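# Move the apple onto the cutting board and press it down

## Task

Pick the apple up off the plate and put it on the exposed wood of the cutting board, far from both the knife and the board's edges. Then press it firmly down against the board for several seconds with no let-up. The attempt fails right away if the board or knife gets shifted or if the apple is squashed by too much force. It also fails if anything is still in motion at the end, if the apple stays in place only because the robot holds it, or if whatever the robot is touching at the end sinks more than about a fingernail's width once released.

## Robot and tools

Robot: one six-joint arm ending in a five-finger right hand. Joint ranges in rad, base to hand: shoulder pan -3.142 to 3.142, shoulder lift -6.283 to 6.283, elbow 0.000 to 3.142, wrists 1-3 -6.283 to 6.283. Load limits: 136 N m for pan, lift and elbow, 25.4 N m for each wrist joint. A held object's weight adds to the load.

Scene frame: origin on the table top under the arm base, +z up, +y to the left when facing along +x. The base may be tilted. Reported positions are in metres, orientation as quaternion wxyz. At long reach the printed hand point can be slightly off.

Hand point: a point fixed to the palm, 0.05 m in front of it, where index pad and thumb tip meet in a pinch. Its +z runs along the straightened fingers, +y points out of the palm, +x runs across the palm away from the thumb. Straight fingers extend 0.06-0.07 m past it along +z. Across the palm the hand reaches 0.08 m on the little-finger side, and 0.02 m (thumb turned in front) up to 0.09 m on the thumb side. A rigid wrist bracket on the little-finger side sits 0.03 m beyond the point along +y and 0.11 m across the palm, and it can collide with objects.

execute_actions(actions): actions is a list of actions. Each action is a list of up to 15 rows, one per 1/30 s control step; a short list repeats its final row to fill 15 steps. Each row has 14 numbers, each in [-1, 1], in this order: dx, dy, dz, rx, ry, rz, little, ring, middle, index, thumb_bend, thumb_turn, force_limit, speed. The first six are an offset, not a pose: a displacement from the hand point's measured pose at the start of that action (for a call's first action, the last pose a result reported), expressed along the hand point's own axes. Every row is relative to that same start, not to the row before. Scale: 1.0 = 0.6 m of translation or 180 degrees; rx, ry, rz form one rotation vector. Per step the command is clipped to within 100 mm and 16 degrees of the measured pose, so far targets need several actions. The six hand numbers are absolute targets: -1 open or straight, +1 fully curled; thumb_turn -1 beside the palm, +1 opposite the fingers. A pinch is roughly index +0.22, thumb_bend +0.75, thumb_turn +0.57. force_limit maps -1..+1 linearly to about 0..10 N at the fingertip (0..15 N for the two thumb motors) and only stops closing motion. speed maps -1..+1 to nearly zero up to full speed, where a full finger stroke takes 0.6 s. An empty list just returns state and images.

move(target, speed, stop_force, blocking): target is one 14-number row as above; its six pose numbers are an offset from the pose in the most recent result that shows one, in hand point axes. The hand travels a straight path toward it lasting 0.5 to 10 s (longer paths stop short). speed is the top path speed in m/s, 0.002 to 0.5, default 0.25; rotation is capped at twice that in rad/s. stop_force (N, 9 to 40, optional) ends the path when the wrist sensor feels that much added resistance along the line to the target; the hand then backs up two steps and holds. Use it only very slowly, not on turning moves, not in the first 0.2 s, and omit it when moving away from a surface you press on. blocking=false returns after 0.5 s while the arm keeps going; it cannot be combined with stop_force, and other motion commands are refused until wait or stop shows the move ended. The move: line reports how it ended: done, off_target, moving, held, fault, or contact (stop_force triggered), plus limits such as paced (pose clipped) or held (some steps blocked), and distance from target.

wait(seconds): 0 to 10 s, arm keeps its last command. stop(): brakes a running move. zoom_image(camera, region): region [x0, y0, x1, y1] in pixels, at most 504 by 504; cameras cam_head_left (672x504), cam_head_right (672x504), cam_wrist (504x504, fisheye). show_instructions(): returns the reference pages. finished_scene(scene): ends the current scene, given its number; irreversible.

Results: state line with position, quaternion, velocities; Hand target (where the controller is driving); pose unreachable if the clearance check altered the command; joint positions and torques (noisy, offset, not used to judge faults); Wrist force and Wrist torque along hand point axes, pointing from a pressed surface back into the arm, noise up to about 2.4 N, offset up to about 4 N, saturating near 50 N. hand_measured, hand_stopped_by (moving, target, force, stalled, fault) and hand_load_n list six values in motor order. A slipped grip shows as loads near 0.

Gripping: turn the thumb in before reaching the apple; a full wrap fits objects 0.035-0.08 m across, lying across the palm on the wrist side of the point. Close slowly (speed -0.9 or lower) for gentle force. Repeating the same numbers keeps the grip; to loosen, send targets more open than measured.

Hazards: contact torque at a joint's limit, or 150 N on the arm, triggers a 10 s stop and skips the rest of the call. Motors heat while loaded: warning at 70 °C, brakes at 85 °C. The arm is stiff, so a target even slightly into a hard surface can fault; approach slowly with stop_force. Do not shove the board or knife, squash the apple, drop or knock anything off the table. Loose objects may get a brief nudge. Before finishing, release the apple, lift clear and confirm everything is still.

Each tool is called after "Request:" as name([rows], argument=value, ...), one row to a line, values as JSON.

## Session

Request:
execute_actions(actions=[])

Scene clock: 0.00 s.
end_effector_position=(+0.1833, -0.0932, +0.1823) hand_measured=(-1.000, -1.000, -1.000, -1.000, -1.000, -1.000) hand_load_n=(+0.0, +0.0, +0.0, +0.0, +0.0, +0.0) hand_stopped_by=(target, target, target, target, target, target) hand_force_limit=0.00 hand_speed=-0.80 end_effector_quat_wxyz=(-0.268, -0.239, +0.913, -0.191) end_effector_velocity=(-0.001, +0.000, +0.000) end_effector_angular_velocity=(+0.000, +0.003, -0.000)
Joint positions: [-0.693 -0.849  2.225  0.282  2.029 -2.753]
Joint velocities: [ 0.    -0.     0.001  0.001  0.002  0.   ]
Joint torques (N m, as the arm reports them, + toward a larger angle): no reading
Wrist force (N, on the end effector, along its own x y z axes, offset not removed): no reading
Wrist torque (N m, same axes, about the end effector's origin, offset not removed): no reading
Hand target: +0.183, -0.093, +0.182; -0.268, -0.239, +0.913, -0.191

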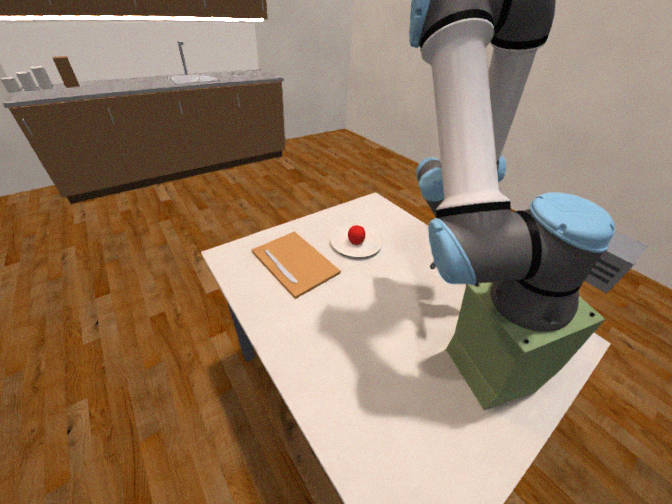

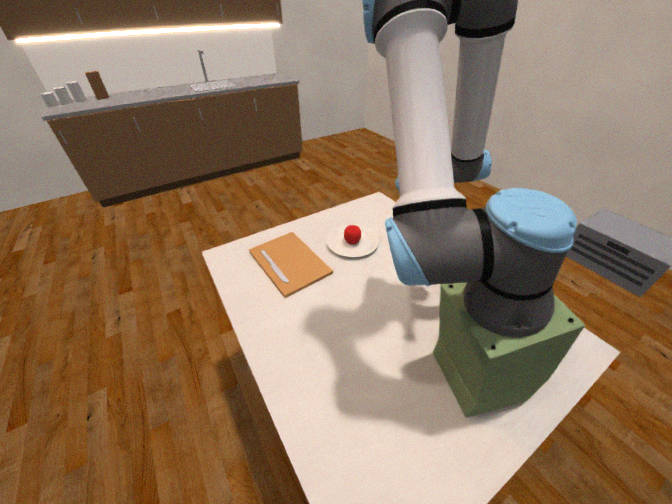

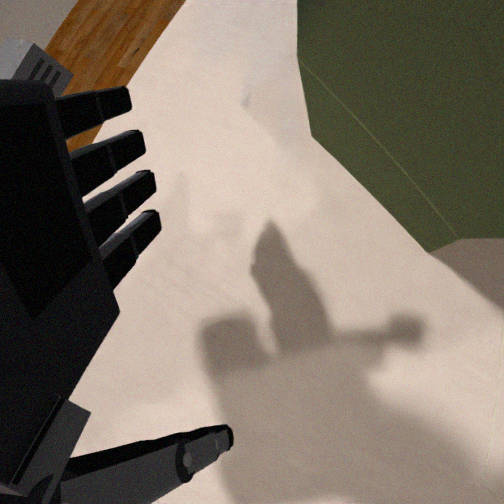

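Request:
move(target=[-0.6392,-0.3613,-0.2618,0.2,-0.1598,0.1231,-1,-1,-1,-1,-0.8,1,0.2,0.3], speed=0.3)

Scene clock: 4.23 s.
end_effector_position=(+0.6470, -0.0664, +0.1300) hand_measured=(-1.000, -1.000, -1.000, -1.000, -0.800, +1.000) hand_load_n=(+0.0, +0.0, +0.0, +0.0, +0.0, +0.0) hand_stopped_by=(target, target, target, target, target, target) hand_force_limit=0.20 hand_speed=0.30 end_effector_quat_wxyz=(+0.088, -0.174, +0.876, -0.442) end_effector_velocity=(+0.003, +0.000, -0.001) end_effector_angular_velocity=(-0.001, -0.003, +0.001)
Joint positions: [-0.151 -0.594  1.394  0.228  2.162 -2.18 ]
Joint velocities: [ 0.002  0.006 -0.009  0.001  0.002  0.002]
Joint torques (N m, as the arm reports them, + toward a larger angle): [ -2.43 -35.94 -26.45   3.19   2.61   1.38]
Wrist force (N, on the end effector, along its own x y z axes, offset not removed): [-0.5 1.0 2.1]
Wrist torque (N m, same axes, about the end effector's origin, offset not removed): [0.14 0.13 -0.16]
Hand target: +0.647, -0.066, +0.130; +0.088, -0.173, +0.876, -0.442
Off the commanded pose: 0.001 m, 0 deg.
move: done

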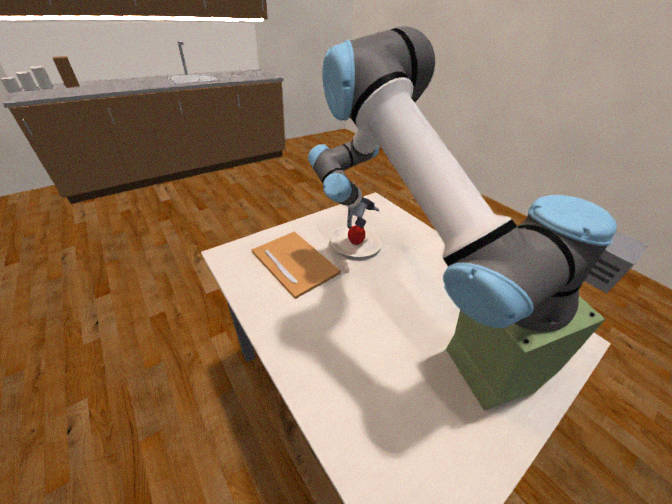

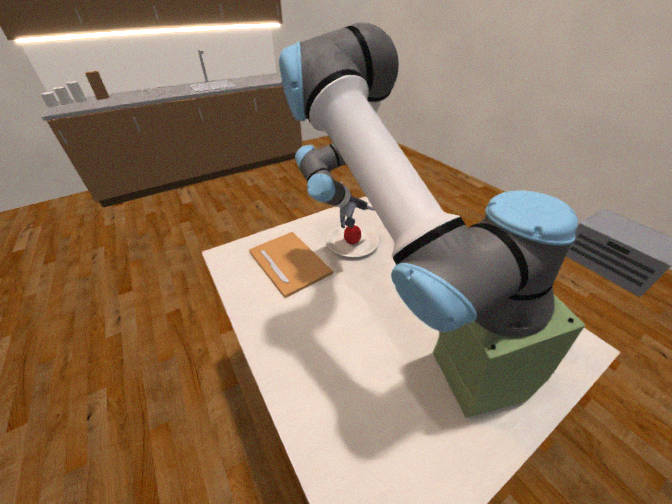

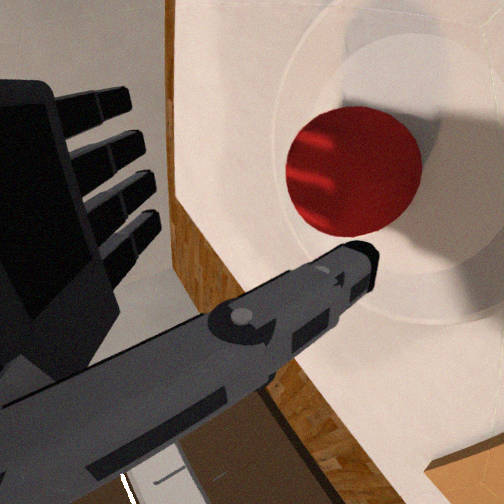

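Request:
move(target=[0,0.0908,0.0734,0,0,0,-1,-1,-1,-1,-0.8,1,0.2,0.3], speed=0.12)

Scene clock: 5.97 s.
end_effector_position=(+0.6482, -0.0693, +0.0603) hand_measured=(-1.000, -1.000, -1.000, -1.000, -0.800, +1.000) hand_load_n=(+0.0, +0.0, +0.0, +0.0, +0.0, +0.0) hand_stopped_by=(target, target, target, target, target, target) hand_force_limit=0.20 hand_speed=0.30 end_effector_quat_wxyz=(+0.088, -0.174, +0.876, -0.442) end_effector_velocity=(+0.000, +0.000, -0.002) end_effector_angular_velocity=(+0.001, +0.000, +0.000)
Joint positions: [-0.128 -0.455  1.326  0.171  2.174 -2.156]
Joint velocities: [ 0.001  0.004 -0.003  0.    -0.     0.001]
Joint torques (N m, as the arm reports them, + toward a larger angle): [ -2.88 -38.05 -24.83  -0.06   2.61   1.28]
Wrist force (N, on the end effector, along its own x y z axes, offset not removed): [-2.8 -0.9 3.2]
Wrist torque (N m, same axes, about the end effector's origin, offset not removed): [-0.18 0.38 -0.32]
Hand target: +0.648, -0.069, +0.060; +0.088, -0.174, +0.876, -0.442
Off the commanded pose: 0.000 m, 0 deg.
move: done

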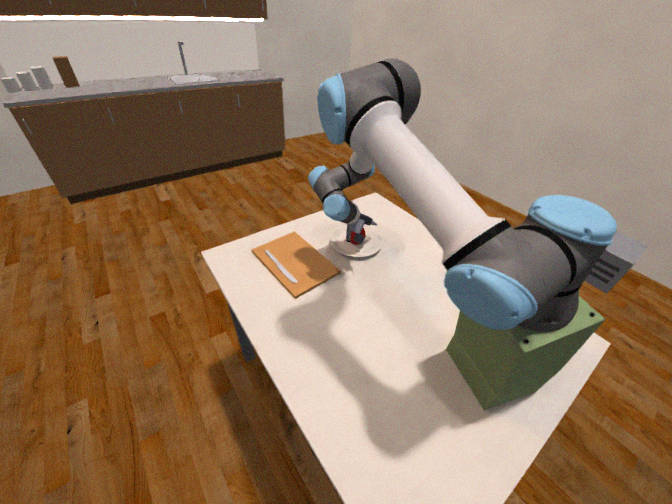

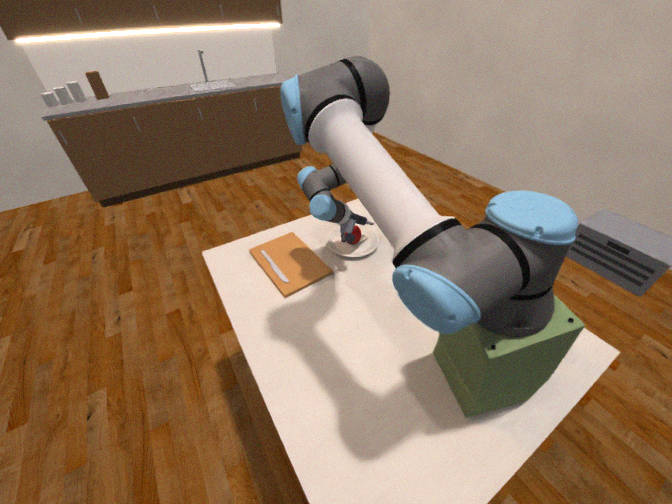

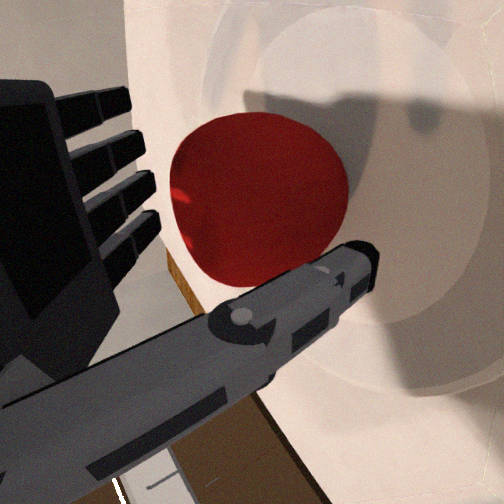

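Request:
move(target=[0,0.0281,0.0208,0,0,0,-1,-1,-1,-1,-0.8,1,0.2,0.3], speed=0.03, stop_force=9)

Request:
execute_actions([
  [[0,0,0,0,0,0,-1,1,1,1,1,1,0.3,-0.6]],
  [[0,0,0,0,0,0,-1,1,1,1,1,1,0.3,-0.6]],
  [[0,0,0,0,0,0,-1,1,1,1,1,1,0.3,-0.6]],
])

Scene clock: 7.47 s.
end_effector_position=(+0.6483, -0.0693, +0.0396) hand_measured=(-1.000, -1.000, -1.000, -1.000, -0.800, +1.000) hand_load_n=(+0.0, +0.0, +0.0, +0.0, +0.0, +0.0) hand_stopped_by=(target, target, target, target, target, target) hand_force_limit=0.20 hand_speed=0.30 end_effector_quat_wxyz=(+0.088, -0.174, +0.876, -0.442) end_effector_velocity=(-0.000, -0.001, -0.002) end_effector_angular_velocity=(-0.002, -0.000, -0.001)
Joint positions: [-0.12  -0.413  1.301  0.159  2.178 -2.147]
Joint velocities: [ 0.001  0.005 -0.003 -0.001  0.002  0.001]
Joint torques (N m, as the arm reports them, + toward a larger angle): [ -1.13 -37.31 -24.4    0.01   2.59   1.33]
Wrist force (N, on the end effector, along its own x y z axes, offset not removed): [-1.3 -1.2 3.2]
Wrist torque (N m, same axes, about the end effector's origin, offset not removed): [-0.22 0.24 -0.30]
Hand target: +0.648, -0.069, +0.039; +0.088, -0.174, +0.876, -0.442
Off the commanded pose: 0.000 m, 0 deg.
move: done

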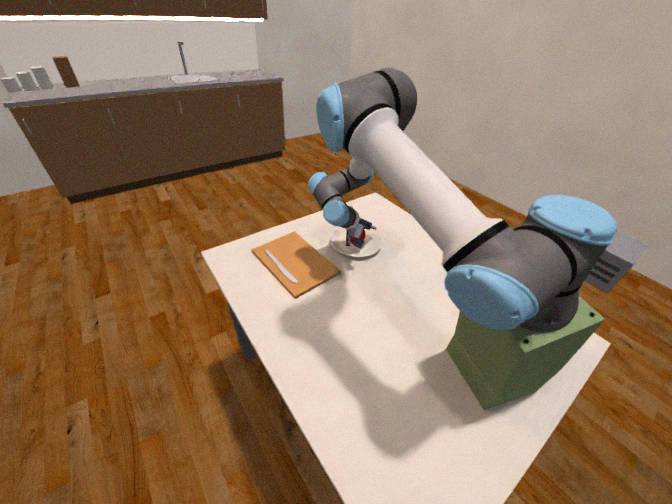

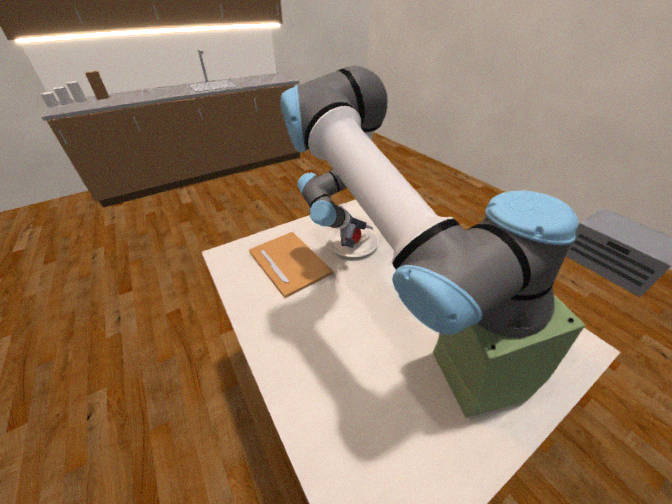

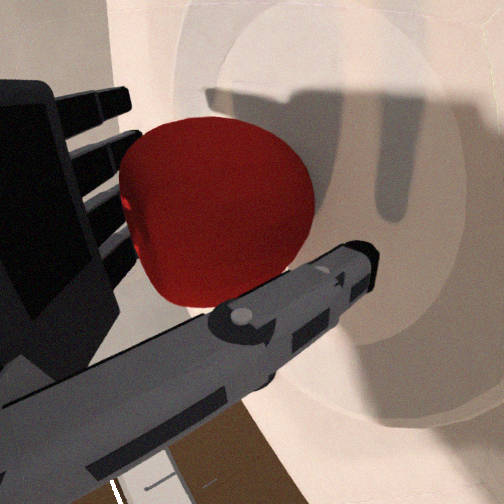

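Scene clock: 8.97 s.
end_effector_position=(+0.6484, -0.0693, +0.0397) hand_measured=(-1.000, -0.250, -0.360, -0.248, -0.400, +1.000) hand_load_n=(+0.0, +7.5, +0.0, +6.5, +15.0, +3.0) hand_stopped_by=(target, force, force, force, force, target) hand_force_limit=0.30 hand_speed=-0.60 end_effector_quat_wxyz=(+0.088, -0.173, +0.876, -0.442) end_effector_velocity=(+0.001, +0.000, +0.000) end_effector_angular_velocity=(+0.001, -0.001, +0.000)
Joint positions: [-0.12  -0.413  1.3    0.159  2.178 -2.147]
Joint velocities: [-0.    -0.001 -0.001  0.001 -0.001  0.001]
Joint torques (N m, as the arm reports them, + toward a larger angle): [ -8.44 -38.46  -9.11   1.82  -1.43   0.18]
Wrist force (N, on the end effector, along its own x y z axes, offset not removed): [1.3 -9.1 0.4]
Wrist torque (N m, same axes, about the end effector's origin, offset not removed): [-0.02 -0.12 -0.28]
Hand target: +0.648, -0.069, +0.040; +0.088, -0.173, +0.876, -0.442
Off the commanded pose: 0.000 m, 0 deg.

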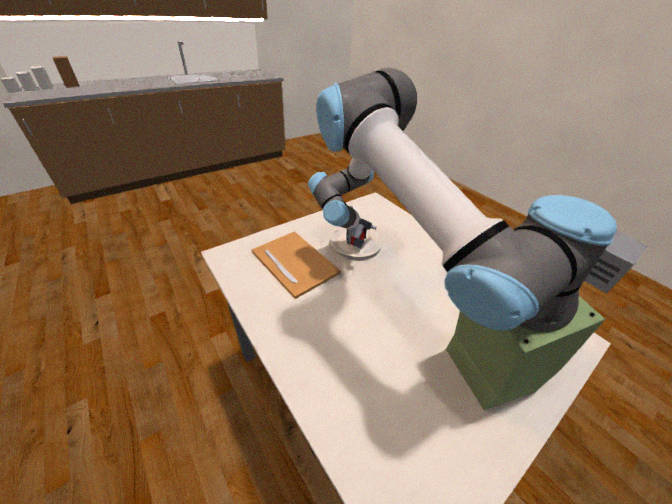

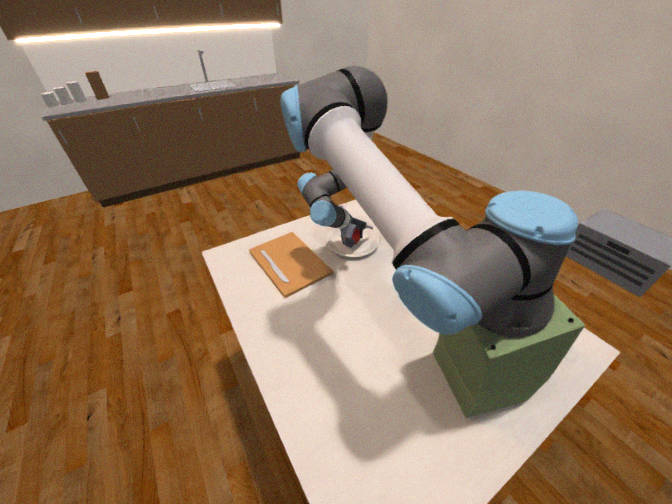

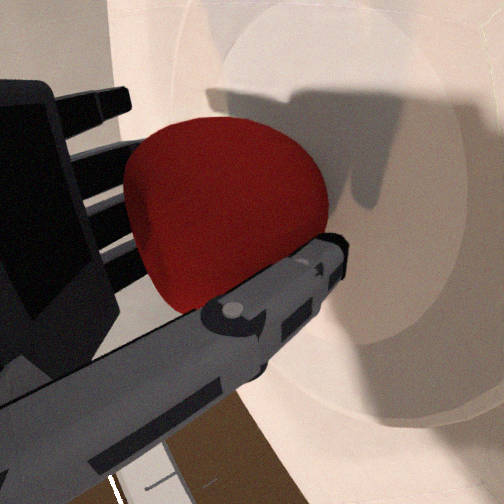

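Request:
move(target=[0,-0.067,-0.0496,0,0,0,-1,1,1,1,1,1,0.3,-0.6], speed=0.06)

Request:
zoom_image(camera="cam_head_left", region=[200, 160, 400, 330])

Scene clock: 10.60 s.
end_effector_position=(+0.6483, -0.0692, +0.0893) hand_measured=(-1.000, -0.250, -0.360, -0.248, -0.400, +1.000) hand_load_n=(+0.0, +6.0, +0.0, +5.5, +16.5, +3.5) hand_stopped_by=(target, force, force, force, force, target) hand_force_limit=0.30 hand_speed=-0.60 end_effector_quat_wxyz=(+0.088, -0.173, +0.876, -0.442) end_effector_velocity=(-0.000, -0.001, +0.003) end_effector_angular_velocity=(-0.001, +0.000, -0.001)
Joint positions: [-0.139 -0.513  1.357  0.191  2.168 -2.168]
Joint velocities: [-0.002 -0.006  0.004  0.002 -0.    -0.001]
Joint torques (N m, as the arm reports them, + toward a larger angle): [-19.68 -53.15   0.86   2.9    0.    -1.02]
Wrist force (N, on the end effector, along its own x y z axes, offset not removed): [-2.3 0.8 2.2]
Wrist torque (N m, same axes, about the end effector's origin, offset not removed): [-0.03 0.46 -0.25]
Hand target: +0.648, -0.069, +0.090; +0.088, -0.173, +0.876, -0.442
Off the commanded pose: 0.000 m, 0 deg.
move: done

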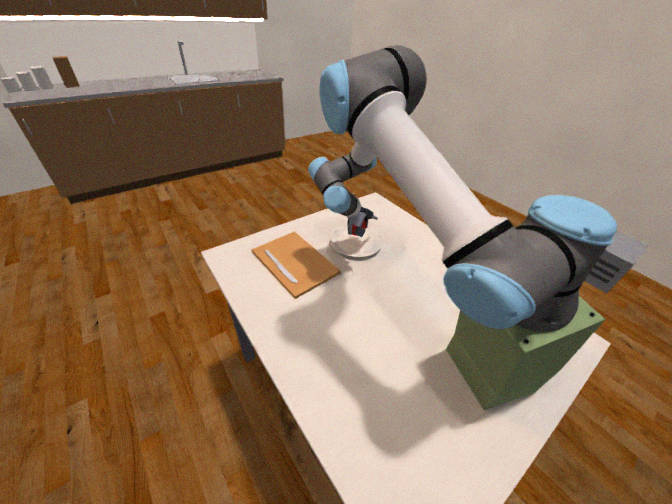

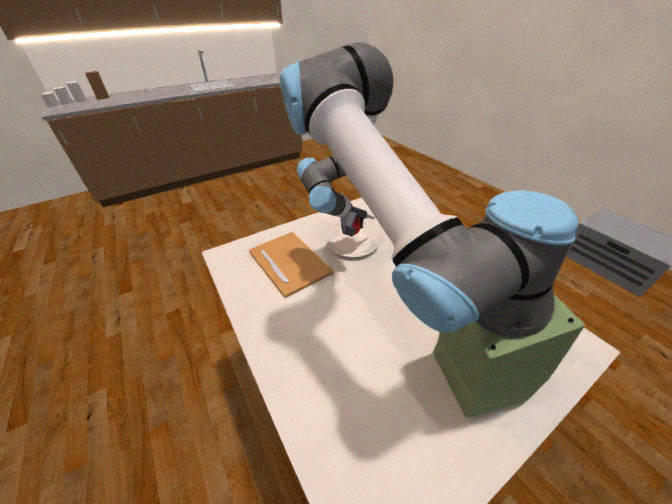

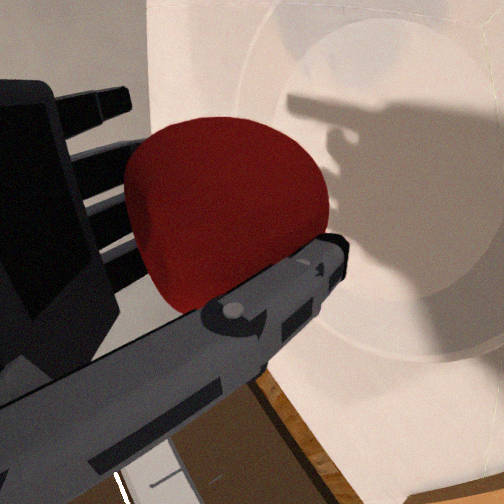

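Region (200, 160, 400, 330) of cam_head_left's 672x504 image, scaled by 2.520, with more detail than that image has; it fills the top 428 rows of this view, and the rest is white.

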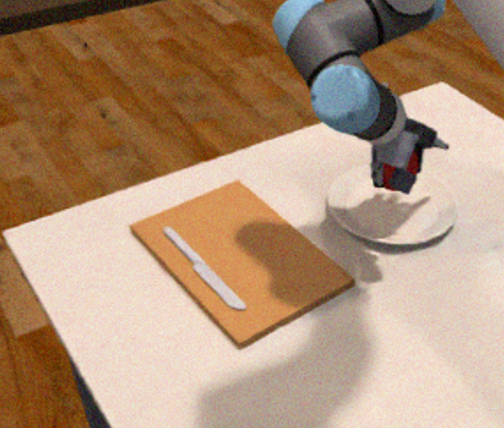

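Request:
move(target=[-0.1962,0.2492,-0.2808,0,0,0,-1,1,1,1,1,1,0.3,-0.6], speed=0.18)

Request:
zoom_image(camera="cam_head_left", region=[200, 160, 400, 330])

Request:
zoom_image(camera="cam_head_right", region=[200, 160, 400, 330])

Scene clock: 13.40 s.
end_effector_position=(+0.6717, +0.1827, +0.0690) hand_measured=(-1.000, -0.250, -0.360, -0.248, -0.400, +1.000) hand_load_n=(+0.0, +6.0, +0.0, +5.5, +16.5, +3.5) hand_stopped_by=(target, force, force, force, force, target) hand_force_limit=0.30 hand_speed=-0.60 end_effector_quat_wxyz=(+0.088, -0.174, +0.876, -0.442) end_effector_velocity=(-0.000, +0.002, -0.001) end_effector_angular_velocity=(-0.003, +0.006, -0.004)
Joint positions: [ 0.277 -0.283  0.811  0.823  2.325 -1.67 ]
Joint velocities: [ 0.004  0.013 -0.023  0.024  0.002  0.01 ]
Joint torques (N m, as the arm reports them, + toward a larger angle): [ -1.01 -44.8  -26.96   4.26   2.83   1.65]
Wrist force (N, on the end effector, along its own x y z axes, offset not removed): [-1.8 -0.2 4.6]
Wrist torque (N m, same axes, about the end effector's origin, offset not removed): [-0.39 0.18 -0.25]
Hand target: +0.672, +0.183, +0.069; +0.088, -0.173, +0.876, -0.442
Off the commanded pose: 0.001 m, 0 deg.
move: done

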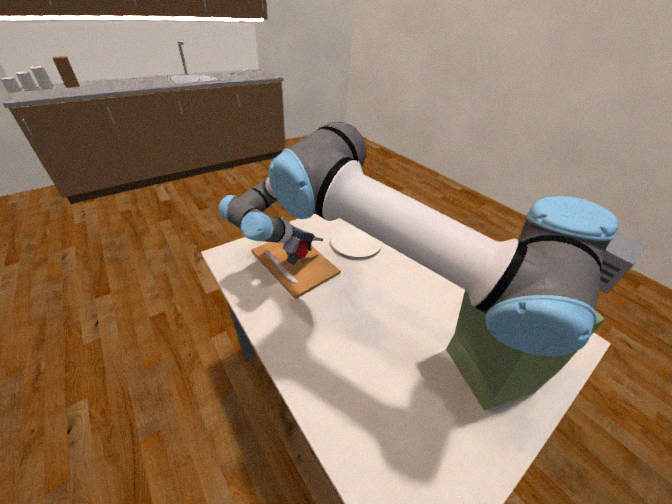

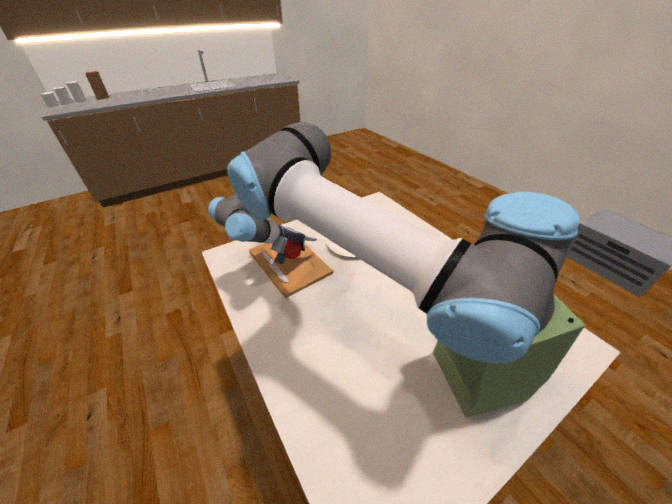

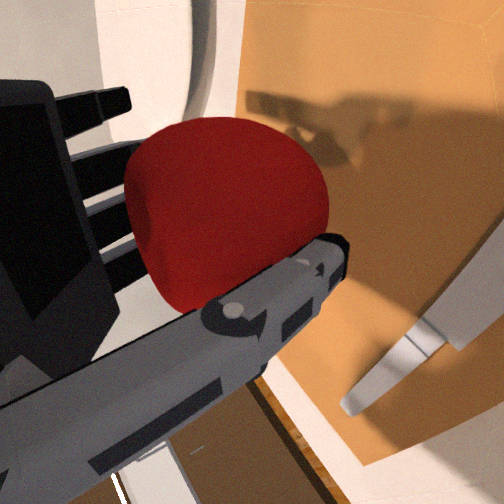

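Region (200, 160, 400, 330) of cam_head_left's 672x504 image, scaled by 2.520, with more detail than that image has; it fills the top 428 rows of this view, and the rest is white.

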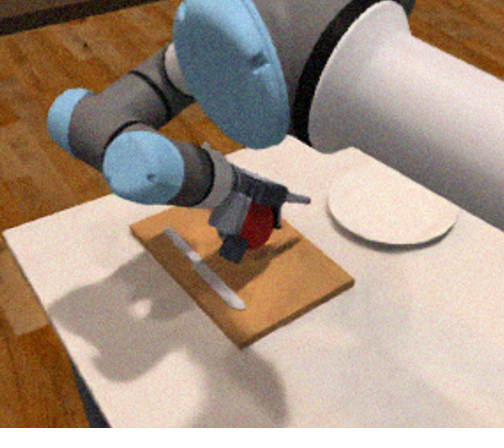

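Region (200, 160, 400, 330) of cam_head_right's 672x504 image, scaled by 2.520, with more detail than that image has; it fills the top 428 rows of this view, and the rest is white.

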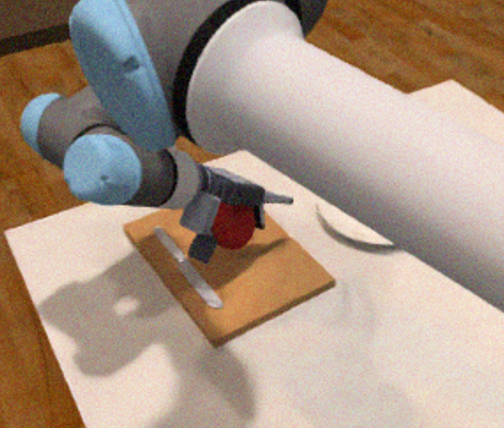

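Request:
move(target=[-0.005,0.0233,0.002,0,0,0,-1,1,1,1,1,1,0.3,-0.6], speed=0.04, stop_force=9)

Request:
move(target=[0,0.0268,0.0198,0,0,0,-1,1,1,1,1,1,0.3,-0.6], speed=0.004, stop_force=13)

Request:
wait(seconds=1.5)

Scene clock: 15.93 s.
end_effector_position=(+0.6717, +0.1905, +0.0572) hand_measured=(-1.000, -0.250, -0.360, -0.248, -0.400, +1.000) hand_load_n=(+0.0, +6.0, +0.0, +5.5, +16.5, +3.5) hand_stopped_by=(target, force, force, force, force, target) hand_force_limit=0.30 hand_speed=-0.60 end_effector_quat_wxyz=(+0.088, -0.174, +0.876, -0.442) end_effector_velocity=(+0.001, +0.001, -0.001) end_effector_angular_velocity=(-0.000, -0.003, +0.000)
Joint positions: [ 0.291 -0.247  0.764  0.847  2.328 -1.651]
Joint velocities: [ 0.002  0.006 -0.011  0.005  0.002  0.003]
Joint torques (N m, as the arm reports them, + toward a larger angle): [ -0.19 -45.25 -29.97   4.09   2.73   1.53]
Wrist force (N, on the end effector, along its own x y z axes, offset not removed): [-0.8 1.7 3.9]
Wrist torque (N m, same axes, about the end effector's origin, offset not removed): [-0.04 0.22 -0.12]
Hand target: +0.672, +0.191, +0.057; +0.088, -0.174, +0.876, -0.442
Off the commanded pose: 0.000 m, 0 deg.
move: done

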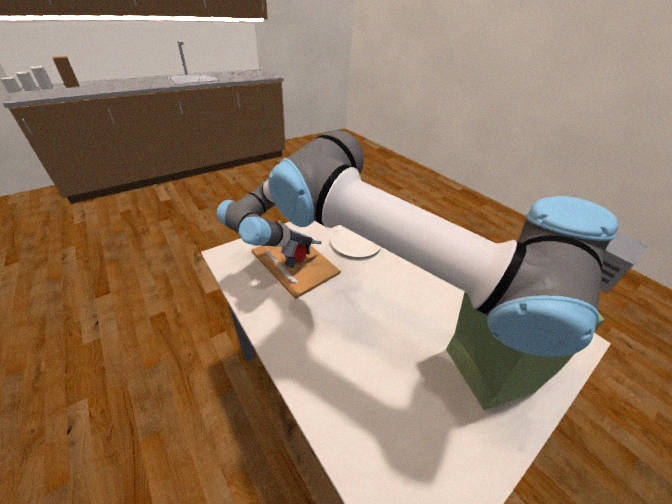

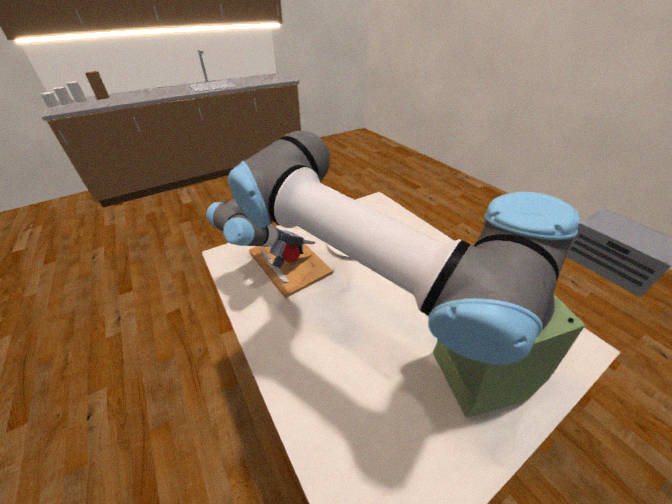

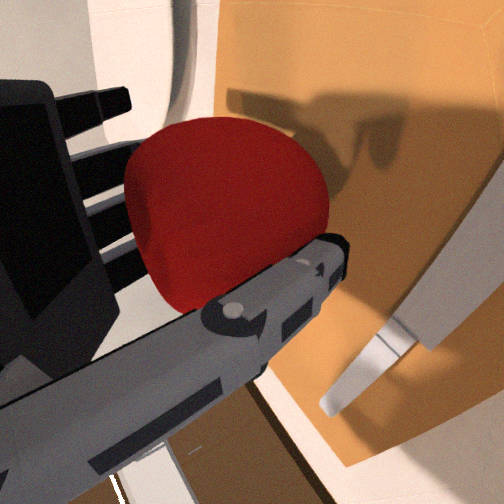

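Scene clock: 18.90 s.
end_effector_position=(+0.6718, +0.1905, +0.0470) hand_measured=(-1.000, -0.250, -0.360, -0.248, -0.400, +1.000) hand_load_n=(+0.0, +6.5, +0.0, +5.5, +15.5, +2.0) hand_stopped_by=(target, force, force, force, force, target) hand_force_limit=0.30 hand_speed=-0.60 end_effector_quat_wxyz=(+0.088, -0.173, +0.876, -0.442) end_effector_velocity=(-0.000, +0.000, +0.001) end_effector_angular_velocity=(+0.001, +0.001, +0.000)
Joint positions: [ 0.294 -0.224  0.743  0.847  2.329 -1.647]
Joint velocities: [-0.    -0.004  0.004  0.    -0.001 -0.001]
Joint torques (N m, as the arm reports them, + toward a larger angle): [ -7.24 -50.21   2.15   1.75  -0.18   0.05]
Wrist force (N, on the end effector, along its own x y z axes, offset not removed): [0.1 -10.6 -7.8]
Wrist torque (N m, same axes, about the end effector's origin, offset not removed): [-0.09 0.44 -0.42]
Hand target: +0.672, +0.190, +0.047; +0.088, -0.173, +0.876, -0.442
Off the commanded pose: 0.010 m, 0 deg.
move: contact

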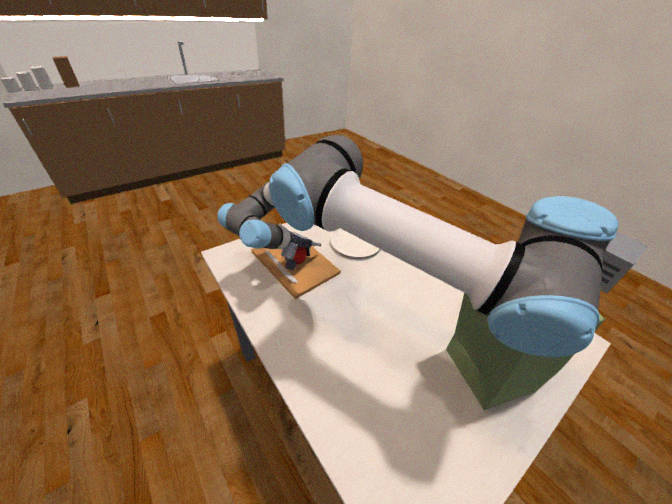

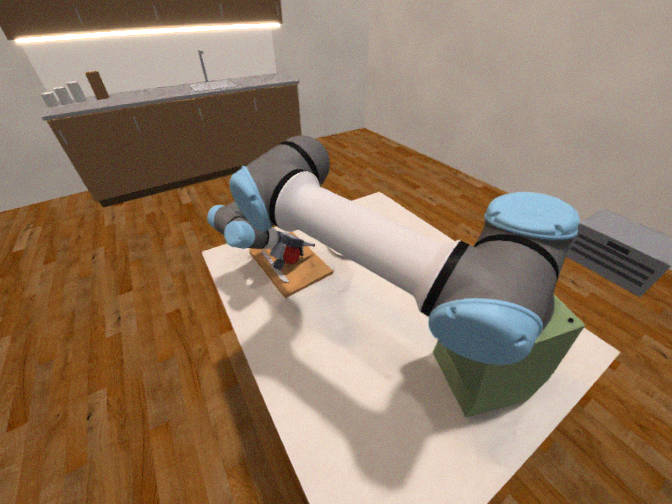

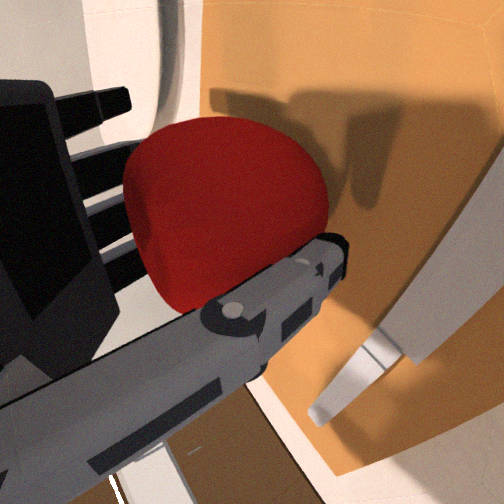

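Scene clock: 20.40 s.
end_effector_position=(+0.6717, +0.1905, +0.0472) hand_measured=(-1.000, -0.250, -0.360, -0.248, -0.400, +1.000) hand_load_n=(+0.0, +6.5, +0.0, +5.5, +15.5, +2.5) hand_stopped_by=(target, force, force, force, force, target) hand_force_limit=0.30 hand_speed=-0.60 end_effector_quat_wxyz=(+0.088, -0.173, +0.876, -0.442) end_effector_velocity=(-0.001, -0.001, -0.001) end_effector_angular_velocity=(-0.001, +0.002, +0.000)
Joint positions: [ 0.294 -0.224  0.744  0.847  2.329 -1.648]
Joint velocities: [-0.     0.002 -0.     0.    -0.    -0.001]
Joint torques (N m, as the arm reports them, + toward a larger angle): [-17.18 -52.01   0.53  -0.23  -1.57  -1.26]
Wrist force (N, on the end effector, along its own x y z axes, offset not removed): [-0.2 -7.3 -4.3]
Wrist torque (N m, same axes, about the end effector's origin, offset not removed): [-0.08 0.17 -0.35]
Hand target: +0.672, +0.190, +0.047; +0.088, -0.173, +0.876, -0.442
Off the commanded pose: 0.010 m, 0 deg.
wait: 1.50 s; at rest by 0.17 s

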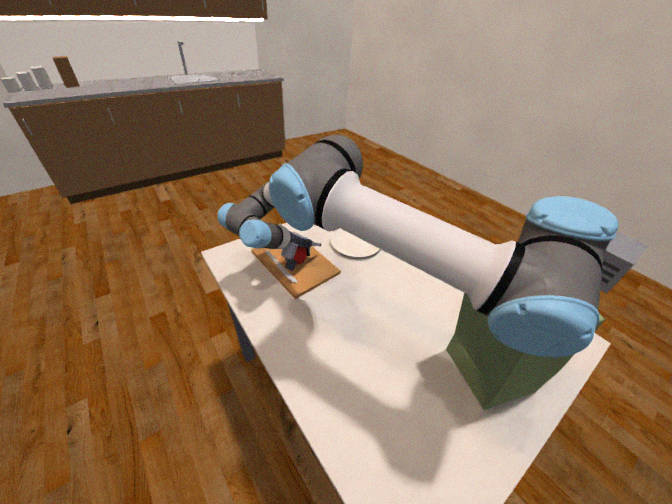

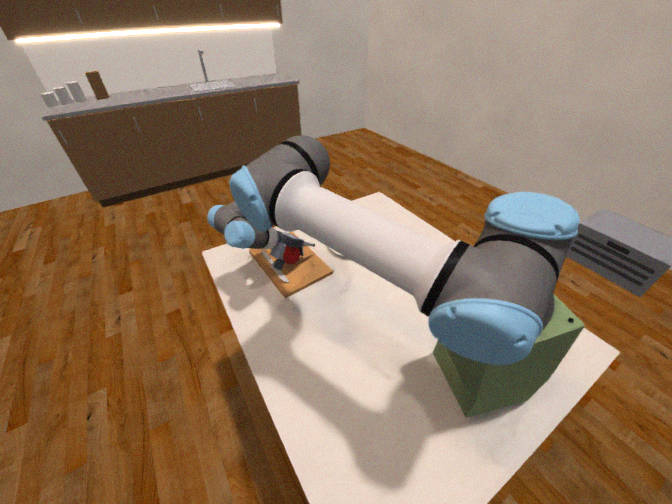

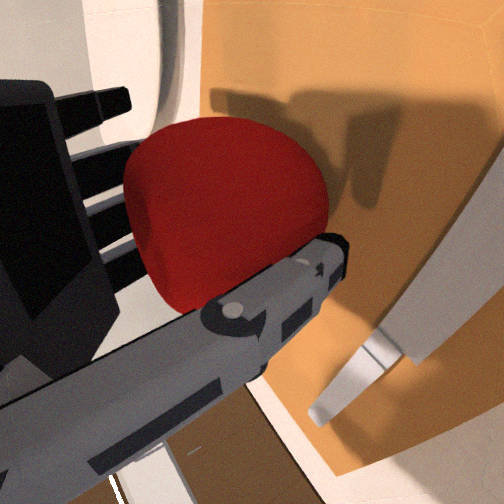

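Request:
execute_actions([
  [[0,0.0004,0.0003,0,0,0,-1,1,1,1,1,1,0.3,-0.6]],
])

Request:
wait(seconds=3)

Request:
wait(seconds=4)

Scene clock: 21.30 s.
end_effector_position=(+0.6718, +0.1904, +0.0469) hand_measured=(-1.000, -0.250, -0.360, -0.248, -0.400, +1.000) hand_load_n=(+0.0, +6.5, +0.0, +5.5, +15.5, +2.5) hand_stopped_by=(target, force, force, force, force, target) hand_force_limit=0.30 hand_speed=-0.60 end_effector_quat_wxyz=(+0.088, -0.173, +0.876, -0.442) end_effector_velocity=(-0.000, +0.001, +0.001) end_effector_angular_velocity=(+0.001, -0.001, +0.001)
Joint positions: [ 0.294 -0.224  0.743  0.847  2.329 -1.648]
Joint velocities: [ 0.001 -0.002  0.001 -0.    -0.001  0.001]
Joint torques (N m, as the arm reports them, + toward a larger angle): [ -2.66 -35.92 -23.54   0.33  -1.07   1.41]
Wrist force (N, on the end effector, along its own x y z axes, offset not removed): [-0.1 -12.3 -10.3]
Wrist torque (N m, same axes, about the end effector's origin, offset not removed): [-0.17 0.31 -0.39]
Hand target: +0.672, +0.190, +0.047; +0.088, -0.173, +0.876, -0.442
Off the commanded pose: 0.000 m, 0 deg.

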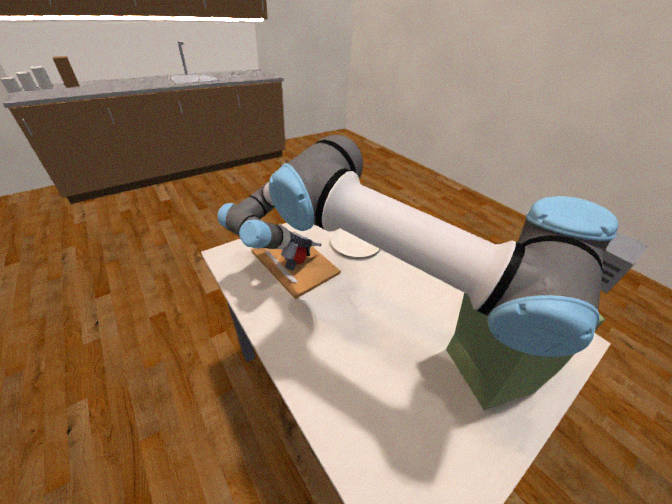

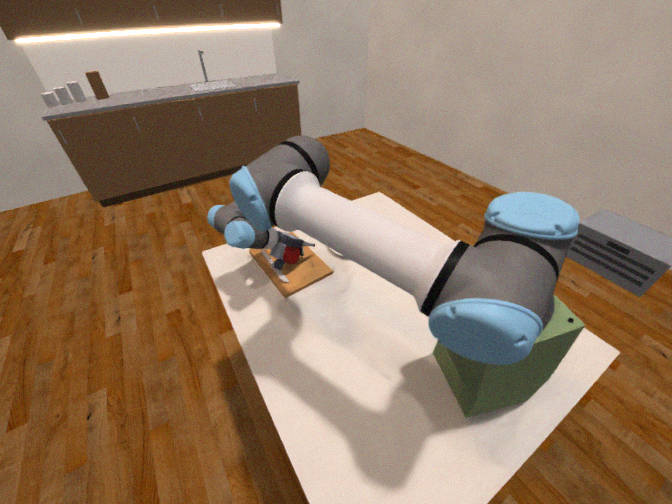

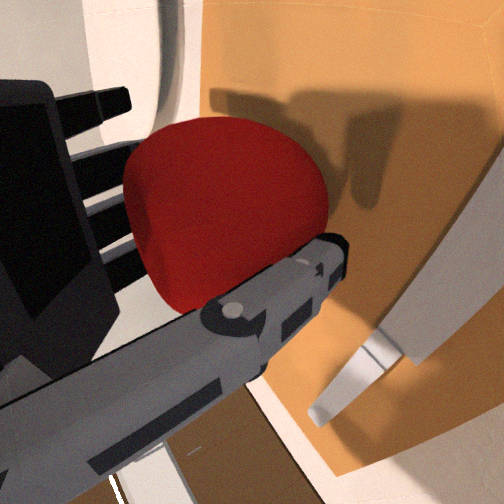

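Scene clock: 24.30 s.
end_effector_position=(+0.6717, +0.1905, +0.0469) hand_measured=(-1.000, -0.250, -0.360, -0.248, -0.400, +1.000) hand_load_n=(+0.0, +6.5, +0.0, +5.5, +15.5, +2.5) hand_stopped_by=(target, force, force, force, force, target) hand_force_limit=0.30 hand_speed=-0.60 end_effector_quat_wxyz=(+0.088, -0.173, +0.876, -0.442) end_effector_velocity=(-0.000, +0.001, +0.001) end_effector_angular_velocity=(-0.001, -0.000, +0.002)
Joint positions: [ 0.294 -0.224  0.743  0.847  2.329 -1.647]
Joint velocities: [ 0.002 -0.001 -0.     0.     0.002 -0.001]
Joint torques (N m, as the arm reports them, + toward a larger angle): [  0.93 -33.95 -24.09   2.51   0.59   1.15]
Wrist force (N, on the end effector, along its own x y z axes, offset not removed): [-1.7 -14.3 -9.3]
Wrist torque (N m, same axes, about the end effector's origin, offset not removed): [-0.47 0.64 -0.63]
Hand target: +0.672, +0.190, +0.047; +0.088, -0.173, +0.876, -0.442
Off the commanded pose: 0.000 m, 0 deg.
wait: 3.00 s; at rest by 0.17 s

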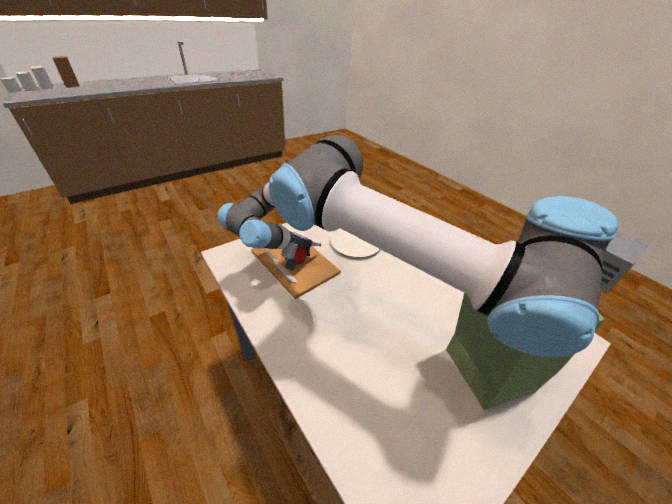

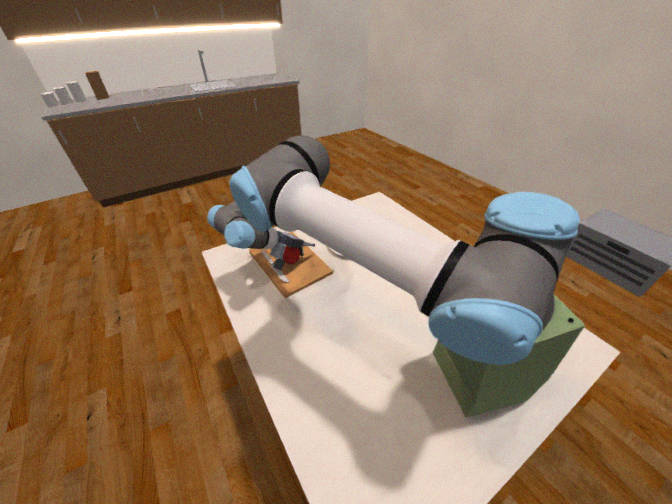

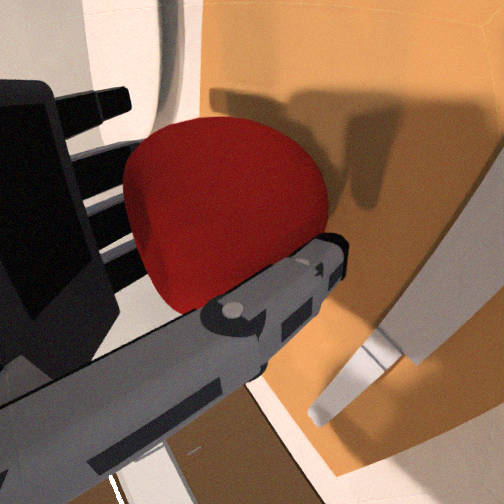

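Scene clock: 28.30 s.
end_effector_position=(+0.6717, +0.1905, +0.0469) hand_measured=(-1.000, -0.250, -0.360, -0.248, -0.400, +1.000) hand_load_n=(+0.0, +6.5, +0.0, +5.5, +15.5, +2.5) hand_stopped_by=(target, force, force, force, force, target) hand_force_limit=0.30 hand_speed=-0.60 end_effector_quat_wxyz=(+0.088, -0.173, +0.876, -0.442) end_effector_velocity=(+0.001, +0.000, +0.001) end_effector_angular_velocity=(+0.001, -0.002, -0.001)
Joint positions: [ 0.294 -0.224  0.743  0.847  2.329 -1.647]
Joint velocities: [-0.    -0.    -0.002  0.001 -0.     0.002]
Joint torques (N m, as the arm reports them, + toward a larger angle): [  1.63 -33.26 -22.8    2.3    0.64   1.07]
Wrist force (N, on the end effector, along its own x y z axes, offset not removed): [-2.5 -12.3 -9.8]
Wrist torque (N m, same axes, about the end effector's origin, offset not removed): [-0.06 0.70 -0.59]
Hand target: +0.672, +0.190, +0.047; +0.088, -0.173, +0.876, -0.442
Off the commanded pose: 0.000 m, 0 deg.
wait: 4.00 s; at rest by 0.17 s

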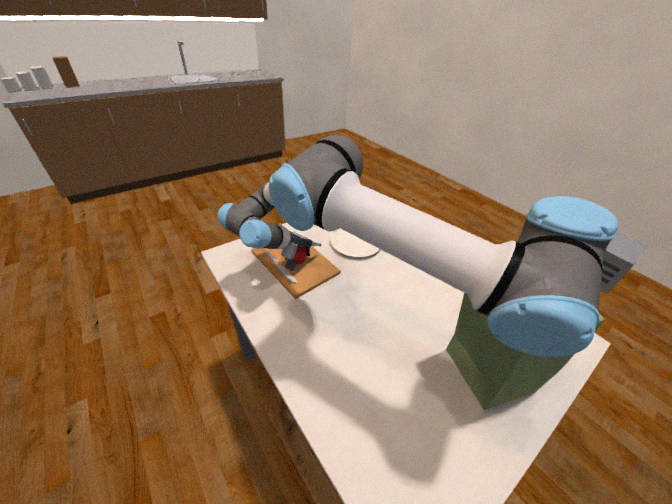

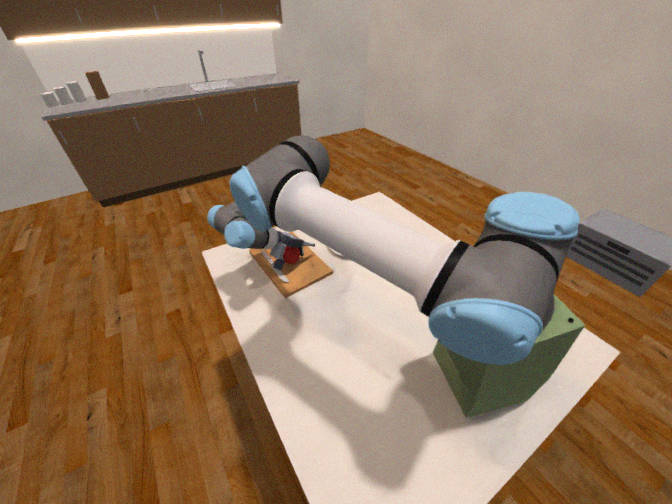

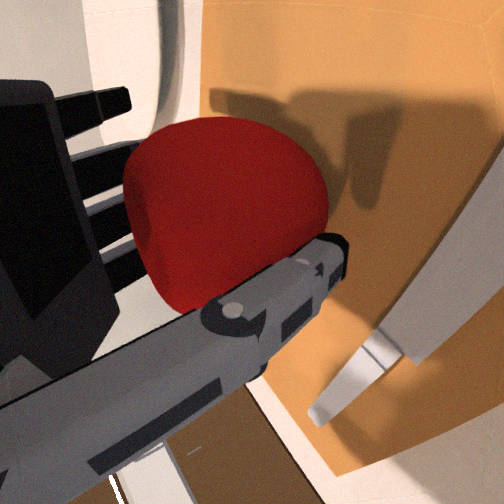

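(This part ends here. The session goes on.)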